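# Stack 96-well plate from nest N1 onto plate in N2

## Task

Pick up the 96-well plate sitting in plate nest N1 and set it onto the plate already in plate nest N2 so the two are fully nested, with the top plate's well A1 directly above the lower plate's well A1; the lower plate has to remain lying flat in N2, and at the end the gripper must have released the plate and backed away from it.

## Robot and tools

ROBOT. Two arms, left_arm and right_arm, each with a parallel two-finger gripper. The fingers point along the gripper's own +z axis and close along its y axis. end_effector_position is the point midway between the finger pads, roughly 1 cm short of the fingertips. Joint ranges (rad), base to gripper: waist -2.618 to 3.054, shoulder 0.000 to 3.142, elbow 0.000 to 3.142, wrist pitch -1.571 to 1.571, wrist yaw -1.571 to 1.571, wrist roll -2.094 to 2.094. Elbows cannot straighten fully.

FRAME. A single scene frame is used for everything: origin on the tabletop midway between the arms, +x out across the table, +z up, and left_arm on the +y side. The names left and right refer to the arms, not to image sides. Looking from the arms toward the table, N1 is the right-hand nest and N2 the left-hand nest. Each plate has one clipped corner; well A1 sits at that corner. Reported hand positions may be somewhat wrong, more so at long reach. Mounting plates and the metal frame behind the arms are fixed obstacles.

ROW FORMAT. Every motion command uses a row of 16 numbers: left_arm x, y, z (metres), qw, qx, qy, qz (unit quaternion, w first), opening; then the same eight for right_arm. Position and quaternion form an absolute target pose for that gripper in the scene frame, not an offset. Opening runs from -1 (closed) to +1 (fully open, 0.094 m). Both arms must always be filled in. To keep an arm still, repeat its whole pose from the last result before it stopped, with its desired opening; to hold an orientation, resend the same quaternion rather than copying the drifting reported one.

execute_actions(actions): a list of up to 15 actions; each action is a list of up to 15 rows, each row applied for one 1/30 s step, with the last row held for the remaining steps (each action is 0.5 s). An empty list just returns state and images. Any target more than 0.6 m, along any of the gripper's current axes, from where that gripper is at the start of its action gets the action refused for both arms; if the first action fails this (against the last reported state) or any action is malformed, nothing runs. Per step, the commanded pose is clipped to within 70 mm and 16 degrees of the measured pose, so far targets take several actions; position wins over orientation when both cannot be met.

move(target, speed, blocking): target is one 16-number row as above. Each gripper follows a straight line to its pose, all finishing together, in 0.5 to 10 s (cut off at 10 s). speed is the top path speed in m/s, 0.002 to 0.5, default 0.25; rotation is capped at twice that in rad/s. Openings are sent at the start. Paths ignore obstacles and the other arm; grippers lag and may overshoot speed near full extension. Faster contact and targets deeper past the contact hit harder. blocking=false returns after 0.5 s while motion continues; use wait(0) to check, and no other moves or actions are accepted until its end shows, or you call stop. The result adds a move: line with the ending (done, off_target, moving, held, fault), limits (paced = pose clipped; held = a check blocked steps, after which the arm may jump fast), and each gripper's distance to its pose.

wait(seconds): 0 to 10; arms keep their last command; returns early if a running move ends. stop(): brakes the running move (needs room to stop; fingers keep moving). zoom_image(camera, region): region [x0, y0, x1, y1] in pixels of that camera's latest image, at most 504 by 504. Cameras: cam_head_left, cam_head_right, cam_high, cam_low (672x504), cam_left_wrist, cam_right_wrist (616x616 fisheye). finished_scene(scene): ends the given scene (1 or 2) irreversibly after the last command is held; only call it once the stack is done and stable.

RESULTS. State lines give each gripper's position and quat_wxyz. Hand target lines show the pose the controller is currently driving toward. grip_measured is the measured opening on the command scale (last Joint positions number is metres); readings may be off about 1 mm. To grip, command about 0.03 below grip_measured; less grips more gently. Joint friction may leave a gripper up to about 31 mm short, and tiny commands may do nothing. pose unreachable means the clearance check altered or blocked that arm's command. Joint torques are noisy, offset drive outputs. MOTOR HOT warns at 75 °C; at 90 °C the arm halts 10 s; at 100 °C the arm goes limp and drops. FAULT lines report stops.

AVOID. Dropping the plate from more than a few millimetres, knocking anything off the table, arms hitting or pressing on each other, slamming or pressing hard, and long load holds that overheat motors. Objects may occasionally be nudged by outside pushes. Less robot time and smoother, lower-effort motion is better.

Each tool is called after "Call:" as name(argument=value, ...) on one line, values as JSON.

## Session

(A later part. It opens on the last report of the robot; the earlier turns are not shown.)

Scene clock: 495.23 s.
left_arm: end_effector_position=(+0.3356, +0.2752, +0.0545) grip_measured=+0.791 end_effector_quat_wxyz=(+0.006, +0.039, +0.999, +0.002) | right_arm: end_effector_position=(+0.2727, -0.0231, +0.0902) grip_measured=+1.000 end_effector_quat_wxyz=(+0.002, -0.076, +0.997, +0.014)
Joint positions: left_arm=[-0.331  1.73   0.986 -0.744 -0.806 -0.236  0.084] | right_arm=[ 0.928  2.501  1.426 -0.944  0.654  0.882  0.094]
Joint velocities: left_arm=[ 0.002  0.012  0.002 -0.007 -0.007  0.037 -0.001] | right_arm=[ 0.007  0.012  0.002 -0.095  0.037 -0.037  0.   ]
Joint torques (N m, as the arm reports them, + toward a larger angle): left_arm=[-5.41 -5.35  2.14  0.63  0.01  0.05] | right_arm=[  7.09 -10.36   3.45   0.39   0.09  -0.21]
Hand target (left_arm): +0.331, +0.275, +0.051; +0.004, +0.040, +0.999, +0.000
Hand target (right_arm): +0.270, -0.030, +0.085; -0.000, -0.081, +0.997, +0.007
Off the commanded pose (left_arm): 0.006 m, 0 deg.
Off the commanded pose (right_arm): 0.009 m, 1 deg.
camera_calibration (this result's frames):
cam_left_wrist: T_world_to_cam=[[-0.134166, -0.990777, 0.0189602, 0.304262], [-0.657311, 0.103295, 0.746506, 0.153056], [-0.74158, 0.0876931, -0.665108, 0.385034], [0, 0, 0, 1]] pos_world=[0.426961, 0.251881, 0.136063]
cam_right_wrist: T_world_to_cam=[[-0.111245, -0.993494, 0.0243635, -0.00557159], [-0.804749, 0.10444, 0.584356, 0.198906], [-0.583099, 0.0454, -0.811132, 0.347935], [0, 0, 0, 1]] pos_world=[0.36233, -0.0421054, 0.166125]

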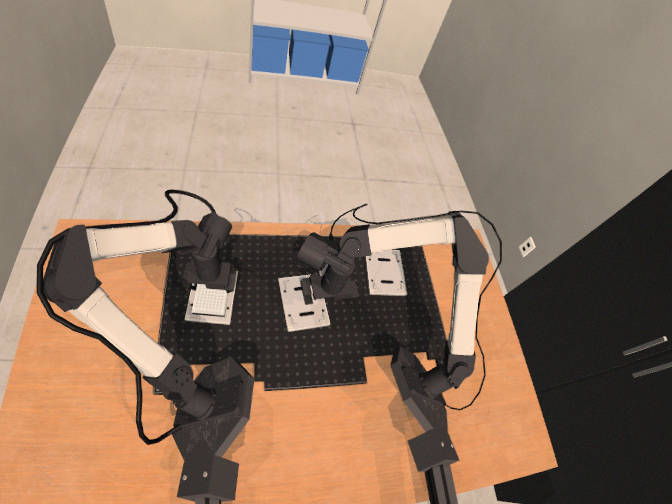

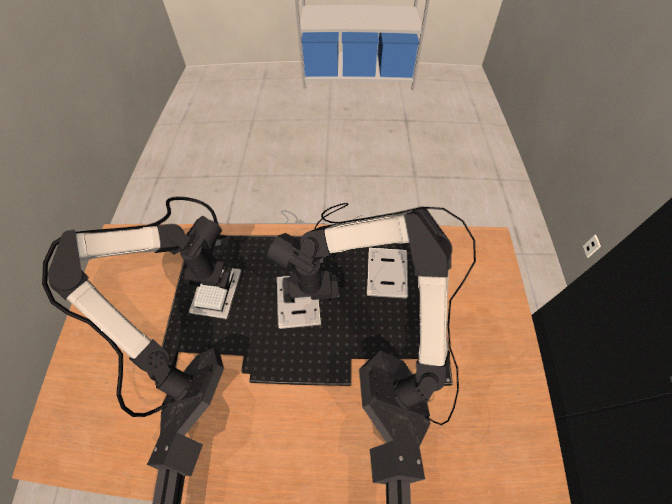

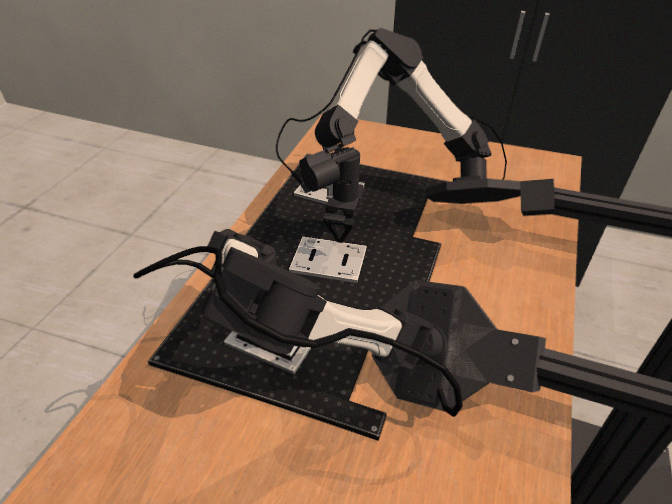

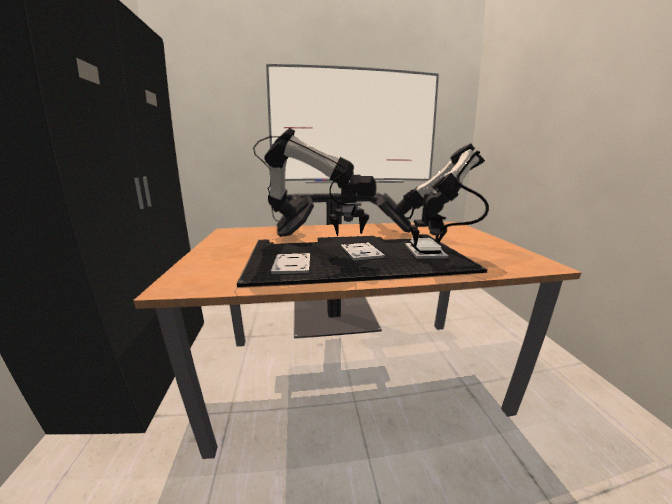

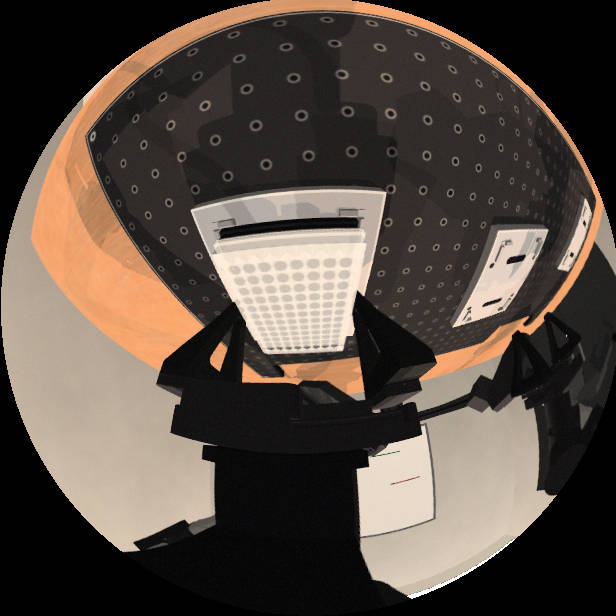

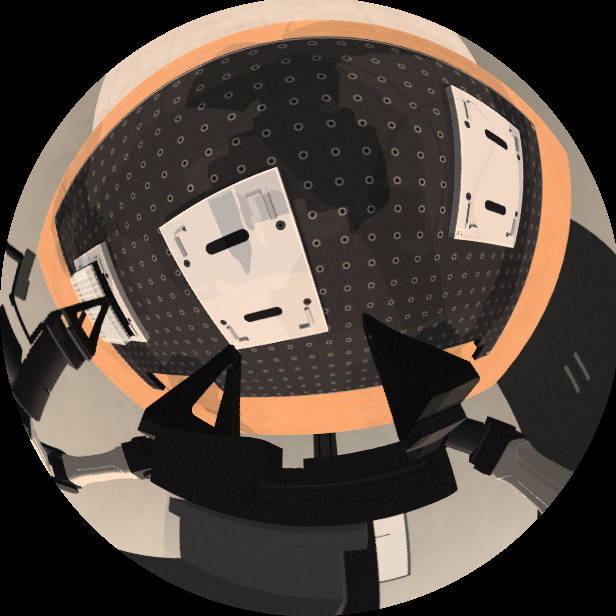

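Call:
move(target=[0.346,0.280,0.054,0.004,0.04,0.999,0,1,0.27,-0.03,0.085,0,-0.081,0.997,0.007,1], speed=0.01)

Call:
execute_actions(actions=[[[0.346,0.280,0.054,0.004,0.04,0.999,0,0.92,0.27,-0.03,0.085,0,-0.081,0.997,0.007,1]]])

Call:
zoom_image(camera="cam_left_wrist", region=[190,170,400,370])

Scene clock: 501.33 s.
left_arm: end_effector_position=(+0.3423, +0.2795, +0.0549) grip_measured=+1.000 end_effector_quat_wxyz=(+0.008, +0.037, +0.999, +0.002) | right_arm: end_effector_position=(+0.2727, -0.0231, +0.0902) grip_measured=+1.000 end_effector_quat_wxyz=(+0.002, -0.076, +0.997, +0.014)
Joint positions: left_arm=[-0.318  1.73   1.007 -0.745 -0.806 -0.216  0.094] | right_arm=[ 0.928  2.501  1.426 -0.944  0.654  0.882  0.094]
Joint velocities: left_arm=[-0.002  0.017 -0.007 -0.037 -0.022 -0.007  0.   ] | right_arm=[-0.007  0.012 -0.007  0.037 -0.007 -0.051  0.   ]
Joint torques (N m, as the arm reports them, + toward a larger angle): left_arm=[-5.4  -3.96  5.79  0.26  0.02  0.04] | right_arm=[  7.09 -10.35   3.45   0.4    0.09  -0.21]
Hand target (left_arm): +0.346, +0.280, +0.054; +0.004, +0.040, +0.999, +0.000
Hand target (right_arm): +0.270, -0.030, +0.085; -0.000, -0.081, +0.997, +0.007
Off the commanded pose (left_arm): 0.004 m, 1 deg.
Off the commanded pose (right_arm): 0.009 m, 1 deg.
move: done
camera_calibration (this result's frames):
cam_left_wrist: T_world_to_cam=[[-0.129976, -0.991344, 0.0185391, 0.308135], [-0.661181, 0.100591, 0.743452, 0.159029], [-0.738881, 0.0843733, -0.668532, 0.390104], [0, 0, 0, 1]] pos_world=[0.433438, 0.256557, 0.136854]
cam_right_wrist: T_world_to_cam=[[-0.111245, -0.993494, 0.0243635, -0.00557159], [-0.804749, 0.10444, 0.584356, 0.198906], [-0.583099, 0.0454, -0.811132, 0.347935], [0, 0, 0, 1]] pos_world=[0.36233, -0.0421054, 0.166125]

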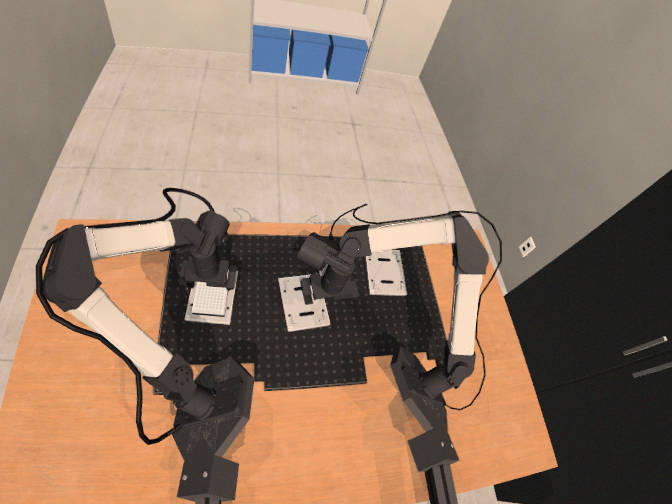

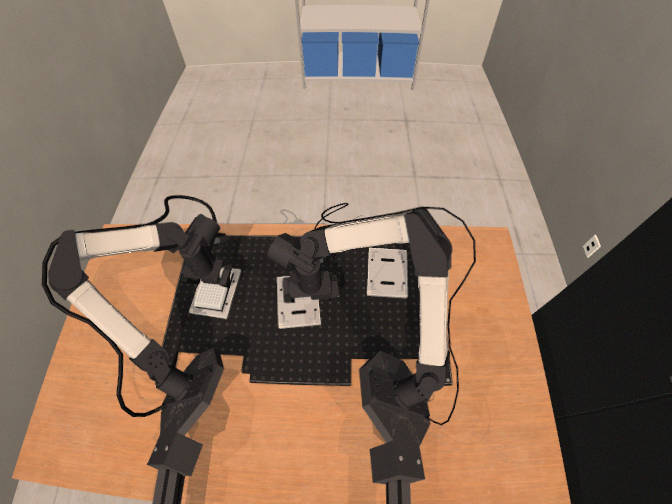

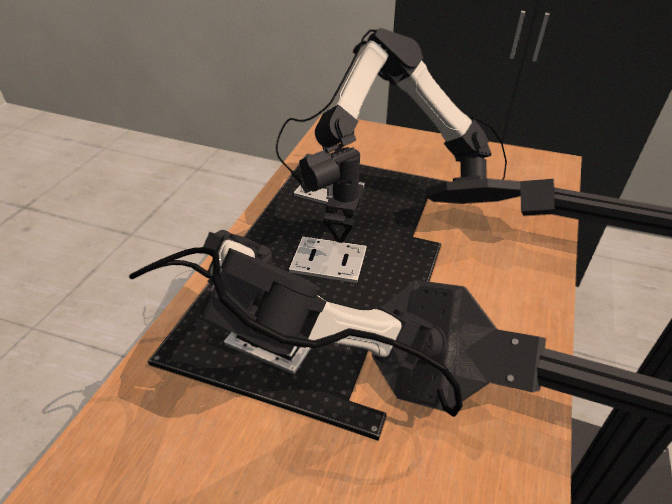

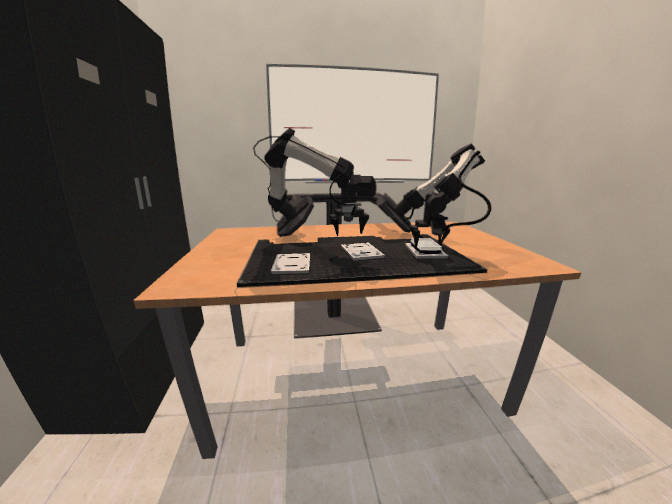

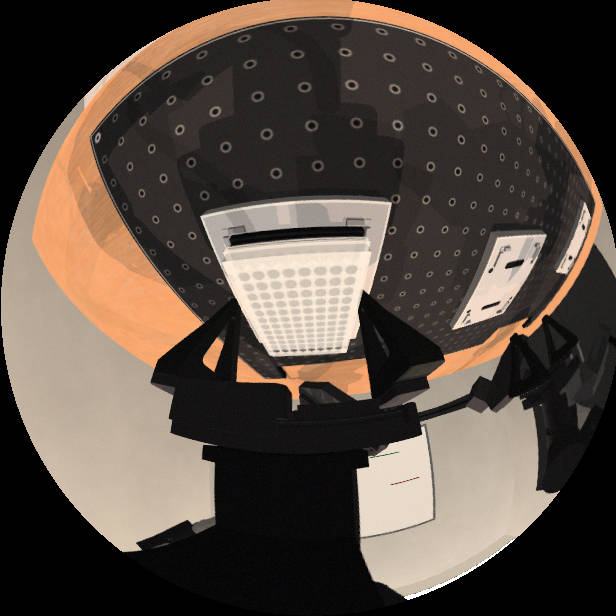

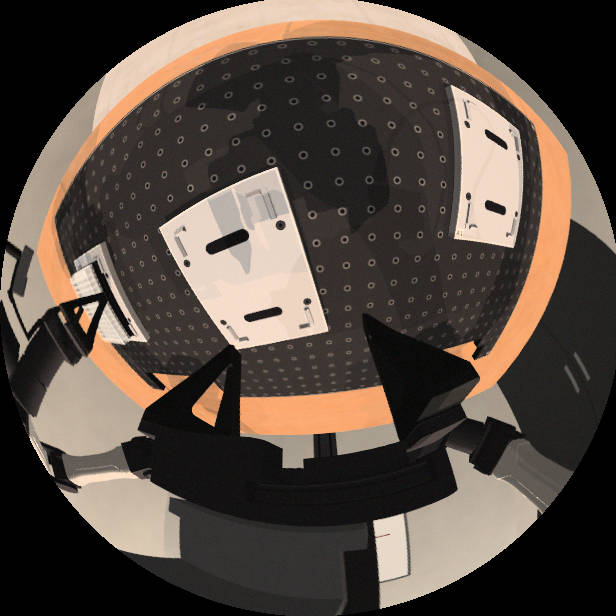

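Scene clock: 501.83 s.
left_arm: end_effector_position=(+0.3422, +0.2792, +0.0549) grip_measured=+0.923 end_effector_quat_wxyz=(+0.008, +0.037, +0.999, +0.001) | right_arm: end_effector_position=(+0.2727, -0.0231, +0.0902) grip_measured=+1.000 end_effector_quat_wxyz=(+0.002, -0.076, +0.997, +0.014)
Joint positions: left_arm=[-0.318  1.73   1.007 -0.745 -0.804 -0.215  0.09 ] | right_arm=[ 0.928  2.501  1.426 -0.944  0.654  0.882  0.094]
Joint velocities: left_arm=[-0.002 -0.002 -0.017  0.007 -0.007 -0.066 -0.   ] | right_arm=[-0.022 -0.012  0.007  0.051  0.007  0.095  0.   ]
Joint torques (N m, as the arm reports them, + toward a larger angle): left_arm=[-5.43 -3.96  5.77  0.25  0.01  0.05] | right_arm=[  7.09 -10.37   3.45   0.4    0.09  -0.22]
Hand target (left_arm): +0.346, +0.280, +0.054; +0.004, +0.040, +0.999, +0.000
Hand target (right_arm): +0.270, -0.030, +0.085; -0.000, -0.081, +0.997, +0.007
Off the commanded pose (left_arm): 0.004 m, 1 deg.
Off the commanded pose (right_arm): 0.009 m, 1 deg.
camera_calibration (this result's frames):
cam_left_wrist: T_world_to_cam=[[-0.131125, -0.991164, 0.0200269, 0.308138], [-0.660736, 0.102436, 0.743596, 0.158331], [-0.739077, 0.0842713, -0.668329, 0.390152], [0, 0, 0, 1]] pos_world=[0.433372, 0.256317, 0.136844]
cam_right_wrist: T_world_to_cam=[[-0.111245, -0.993494, 0.0243635, -0.00557159], [-0.804749, 0.10444, 0.584356, 0.198906], [-0.583099, 0.0454, -0.811132, 0.347935], [0, 0, 0, 1]] pos_world=[0.36233, -0.0421054, 0.166125]

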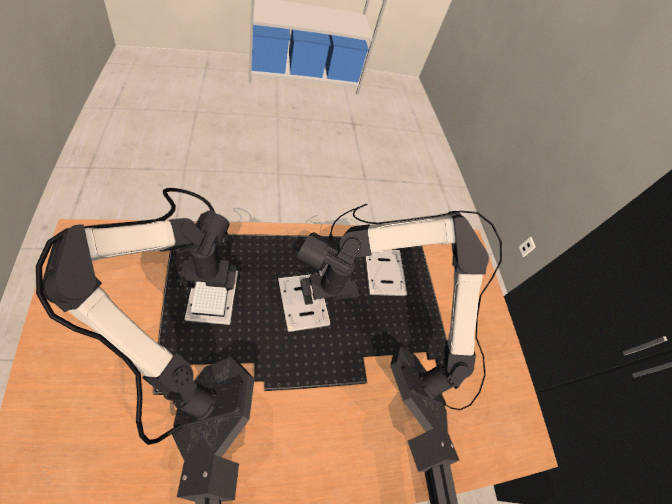

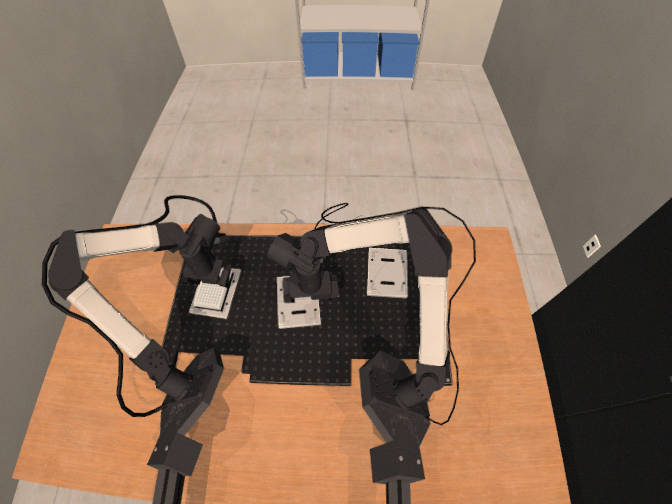

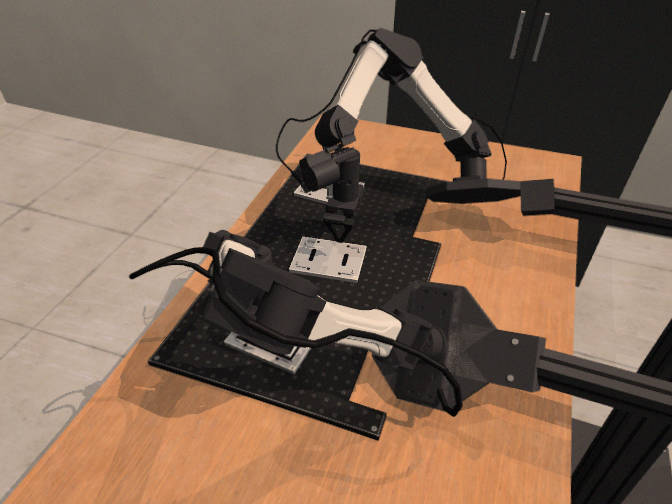

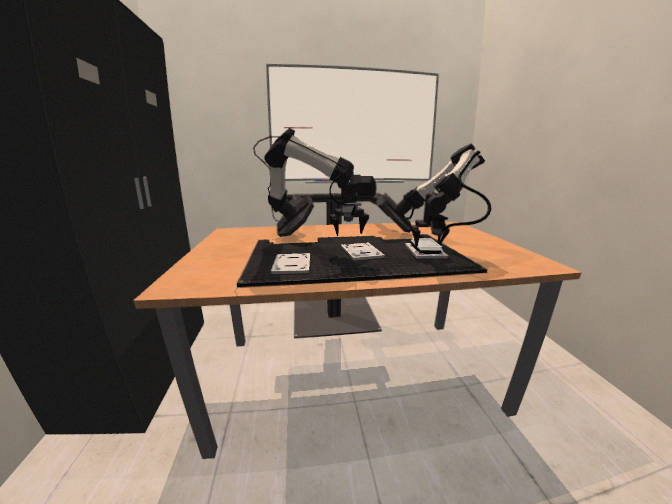

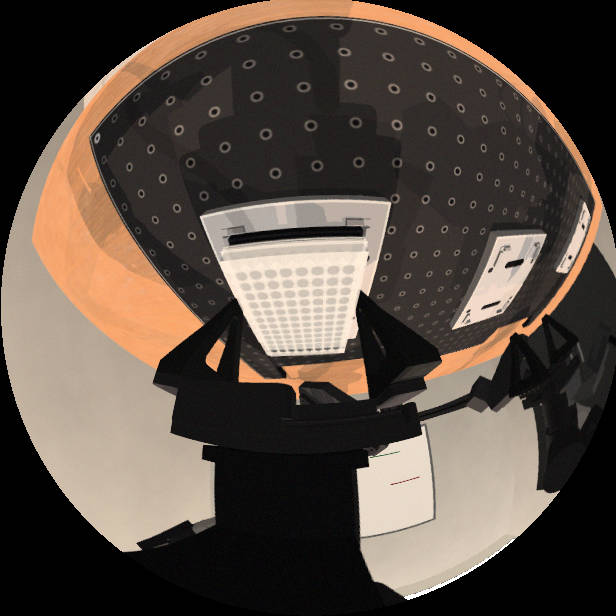

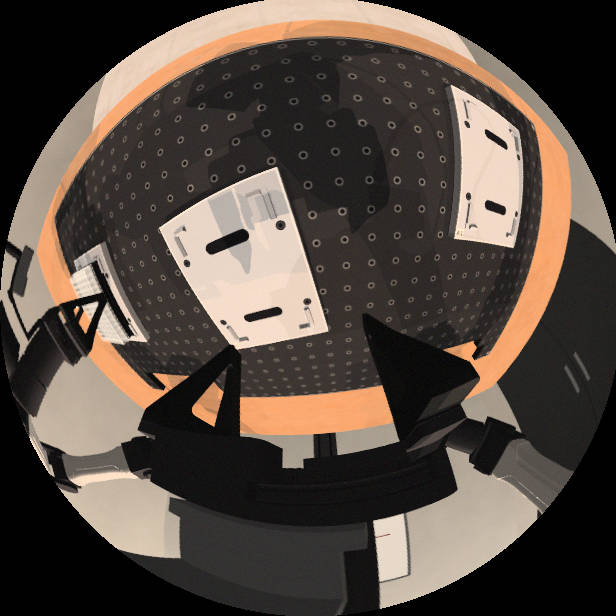

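Region (190, 170, 400, 370) of cam_left_wrist's 616x616 image, scaled by 2.400, with more detail than that image has; it fills the top 480 rows of this view, and the rest is white.

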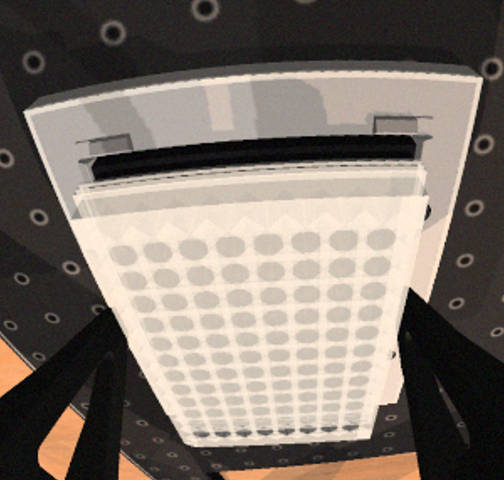

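Call:
execute_actions(actions=[[[0.346,0.280,0.054,0.004,0.04,0.999,0,1,0.27,-0.03,0.085,0,-0.081,0.997,0.007,1]]])

Call:
move(target=[0.35,0.281,0.19,0.004,0.04,0.999,0,1,0.27,-0.03,0.085,0,-0.081,0.997,0.007,1], speed=0.08)

Call:
zoom_image(camera="cam_right_wrist", region=[50,235,165,350])

Scene clock: 507.57 s.
left_arm: end_effector_position=(+0.3422, +0.2792, +0.0549) grip_measured=+1.000 end_effector_quat_wxyz=(+0.008, +0.037, +0.999, +0.001) | right_arm: end_effector_position=(+0.2727, -0.0231, +0.0902) grip_measured=+1.000 end_effector_quat_wxyz=(+0.002, -0.076, +0.997, +0.014)
Joint positions: left_arm=[-0.318  1.73   1.007 -0.745 -0.804 -0.215  0.094] | right_arm=[ 0.928  2.501  1.426 -0.944  0.654  0.882  0.094]
Joint velocities: left_arm=[-0.007 -0.022  0.007  0.051 -0.022 -0.007  0.   ] | right_arm=[ 0.007  0.012 -0.012  0.051 -0.007 -0.037  0.   ]
Joint torques (N m, as the arm reports them, + toward a larger angle): left_arm=[-5.41 -3.98  5.74  0.25  0.01  0.05] | right_arm=[  7.09 -10.36   3.45   0.4    0.08  -0.21]
Hand target (left_arm): +0.346, +0.280, +0.054; +0.004, +0.040, +0.999, +0.000
Hand target (right_arm): +0.270, -0.030, +0.085; -0.000, -0.081, +0.997, +0.007
Off the commanded pose (left_arm): 0.004 m, 1 deg.
Off the commanded pose (right_arm): 0.009 m, 1 deg.
camera_calibration (this result's frames):
cam_left_wrist: T_world_to_cam=[[-0.131125, -0.991164, 0.0200269, 0.308138], [-0.660736, 0.102436, 0.743596, 0.158331], [-0.739077, 0.0842713, -0.668329, 0.390152], [0, 0, 0, 1]] pos_world=[0.433372, 0.256317, 0.136844]
cam_right_wrist: T_world_to_cam=[[-0.111245, -0.993494, 0.0243635, -0.00557159], [-0.804749, 0.10444, 0.584356, 0.198906], [-0.583099, 0.0454, -0.811132, 0.347935], [0, 0, 0, 1]] pos_world=[0.36233, -0.0421054, 0.166125]

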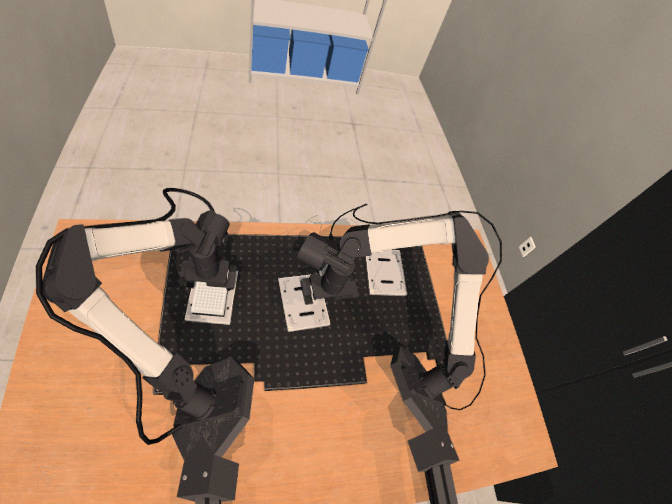

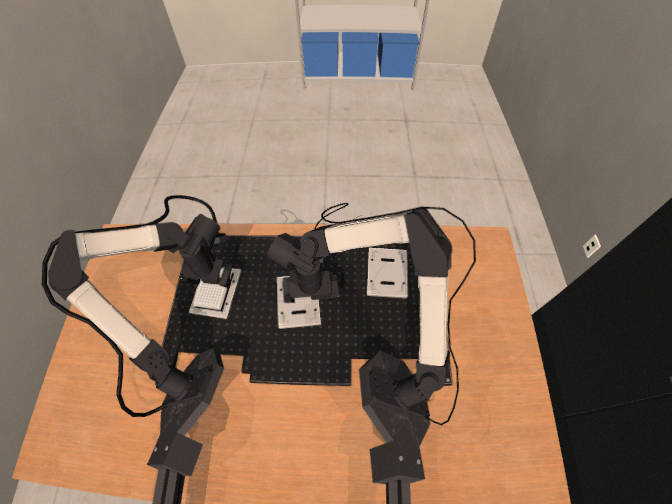

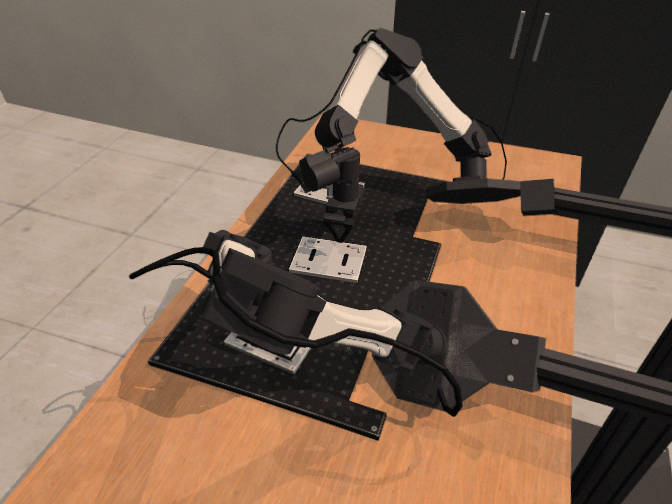

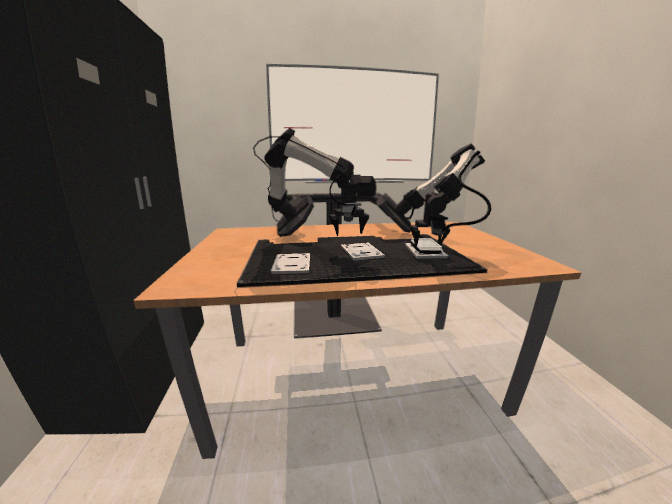

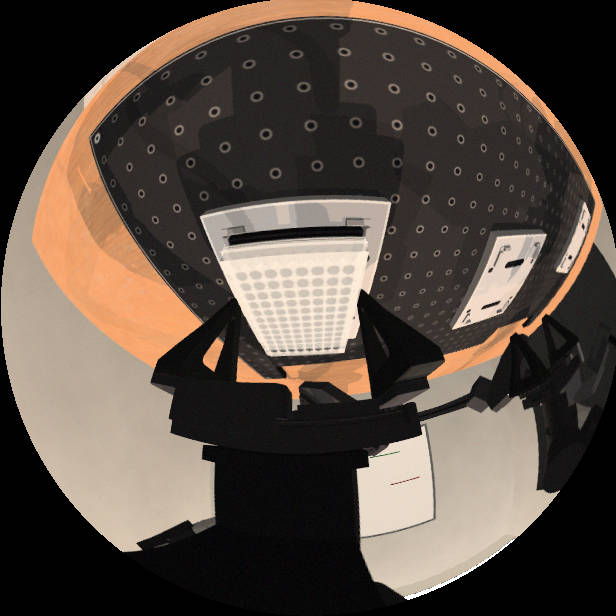

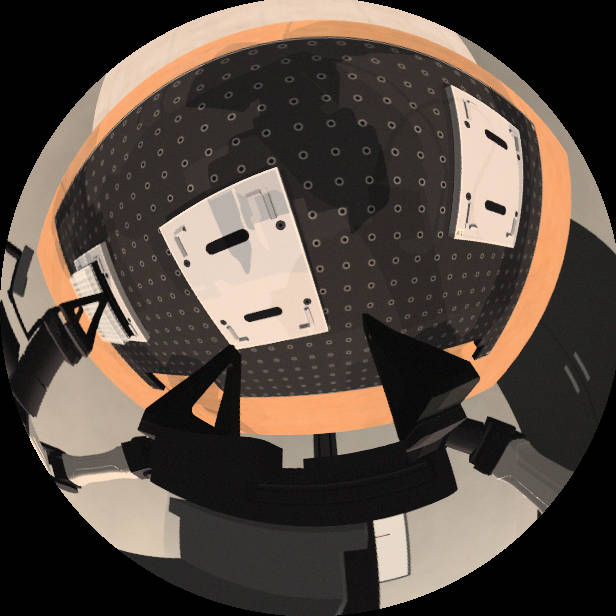

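Scene clock: 509.80 s.
left_arm: end_effector_position=(+0.3480, +0.2848, +0.1891) grip_measured=+1.000 end_effector_quat_wxyz=(+0.014, +0.036, +0.999, -0.006) | right_arm: end_effector_position=(+0.2727, -0.0231, +0.0902) grip_measured=+1.000 end_effector_quat_wxyz=(+0.002, -0.076, +0.997, +0.014)
Joint positions: left_arm=[-0.621  1.73   1.419 -1.444 -0.783 -0.635  0.094] | right_arm=[ 0.928  2.501  1.426 -0.944  0.654  0.882  0.094]
Joint velocities: left_arm=[-0.022 -0.022 -0.002 -0.095 -0.051 -0.066  0.   ] | right_arm=[ 0.002 -0.002  0.012 -0.022  0.007 -0.022  0.   ]
Joint torques (N m, as the arm reports them, + toward a larger angle): left_arm=[-6.72 -1.87  6.43  0.22  0.   -0.15] | right_arm=[  7.07 -10.36   3.45   0.39   0.09  -0.21]
Hand target (left_arm): +0.348, +0.280, +0.190; +0.006, +0.040, +0.999, -0.005
Hand target (right_arm): +0.270, -0.030, +0.085; -0.000, -0.081, +0.997, +0.007
Off the commanded pose (left_arm): 0.004 m, 1 deg.
Off the commanded pose (right_arm): 0.009 m, 1 deg.
move: done
camera_calibration (this result's frames):
cam_left_wrist: T_world_to_cam=[[-0.129207, -0.99105, 0.0335486, 0.308475], [-0.668592, 0.112053, 0.735139, 0.063407], [-0.732318, 0.0725547, -0.677086, 0.486293], [0, 0, 0, 1]] pos_world=[0.438372, 0.263327, 0.2723]
cam_right_wrist: T_world_to_cam=[[-0.111245, -0.993494, 0.0243635, -0.00557159], [-0.804749, 0.10444, 0.584356, 0.198906], [-0.583099, 0.0454, -0.811132, 0.347935], [0, 0, 0, 1]] pos_world=[0.36233, -0.0421054, 0.166125]

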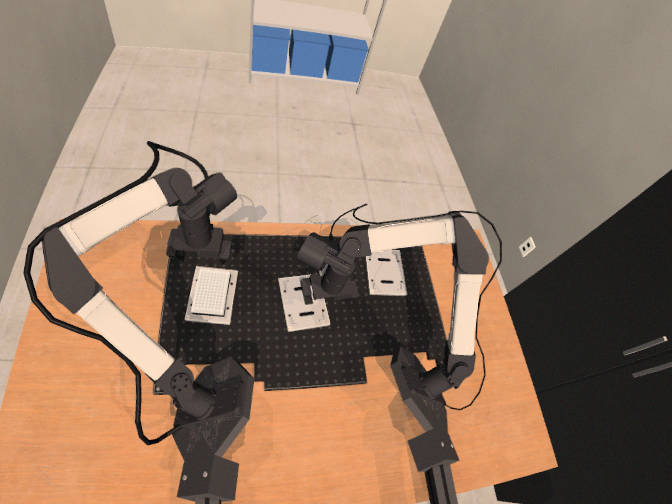

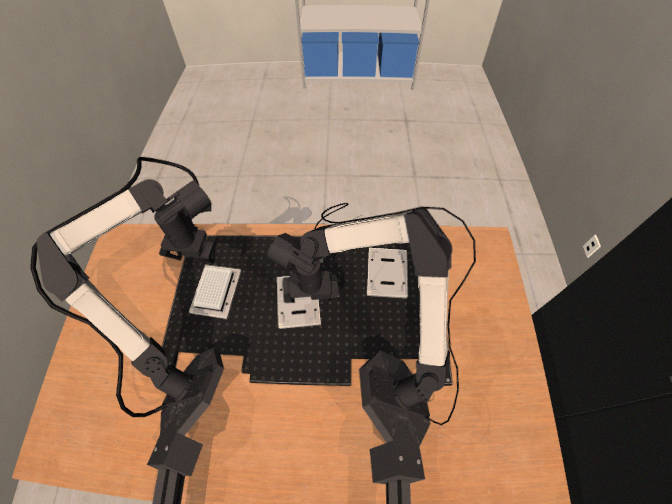

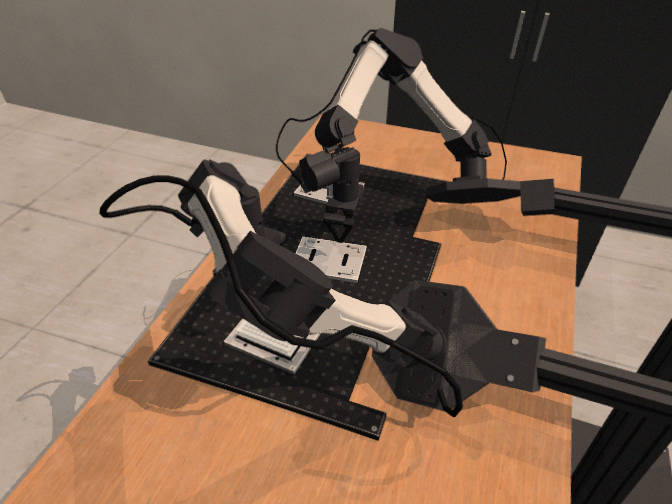

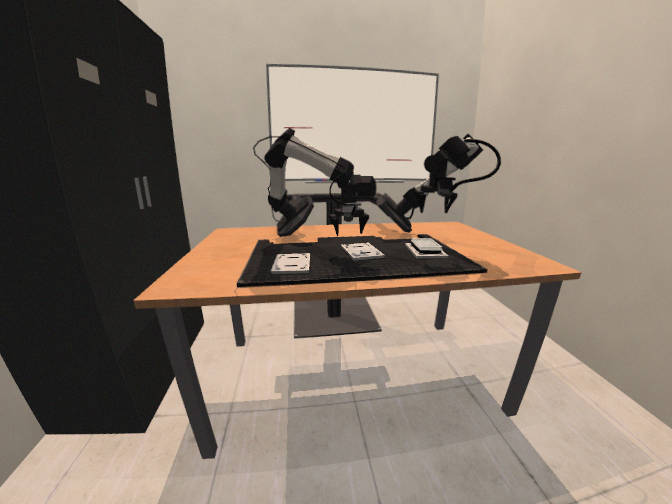

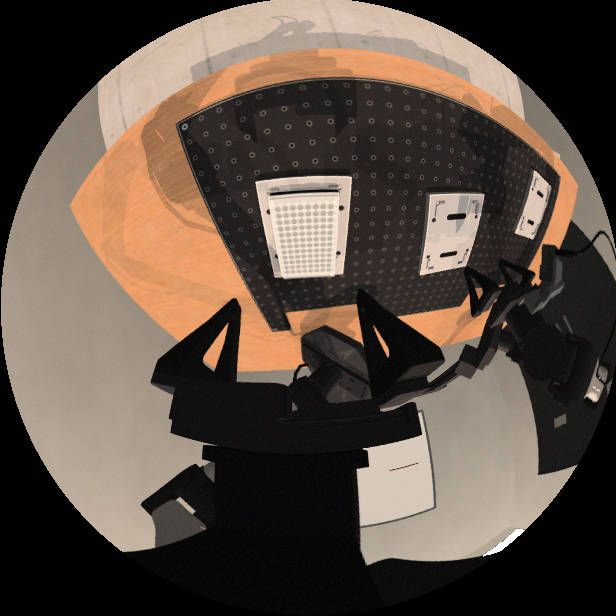

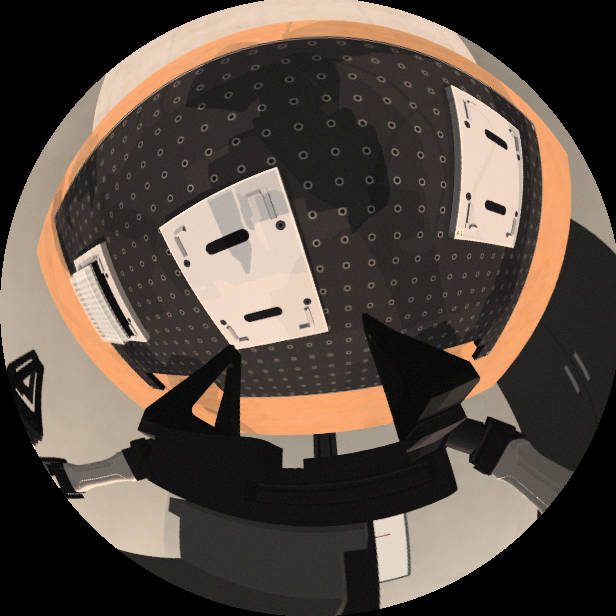

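Region (50, 235, 165, 350) of cam_right_wrist's 616x616 image, scaled by 4.383, with more detail than that image has.

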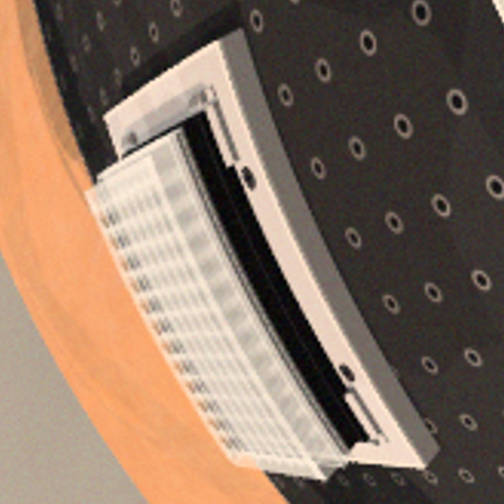

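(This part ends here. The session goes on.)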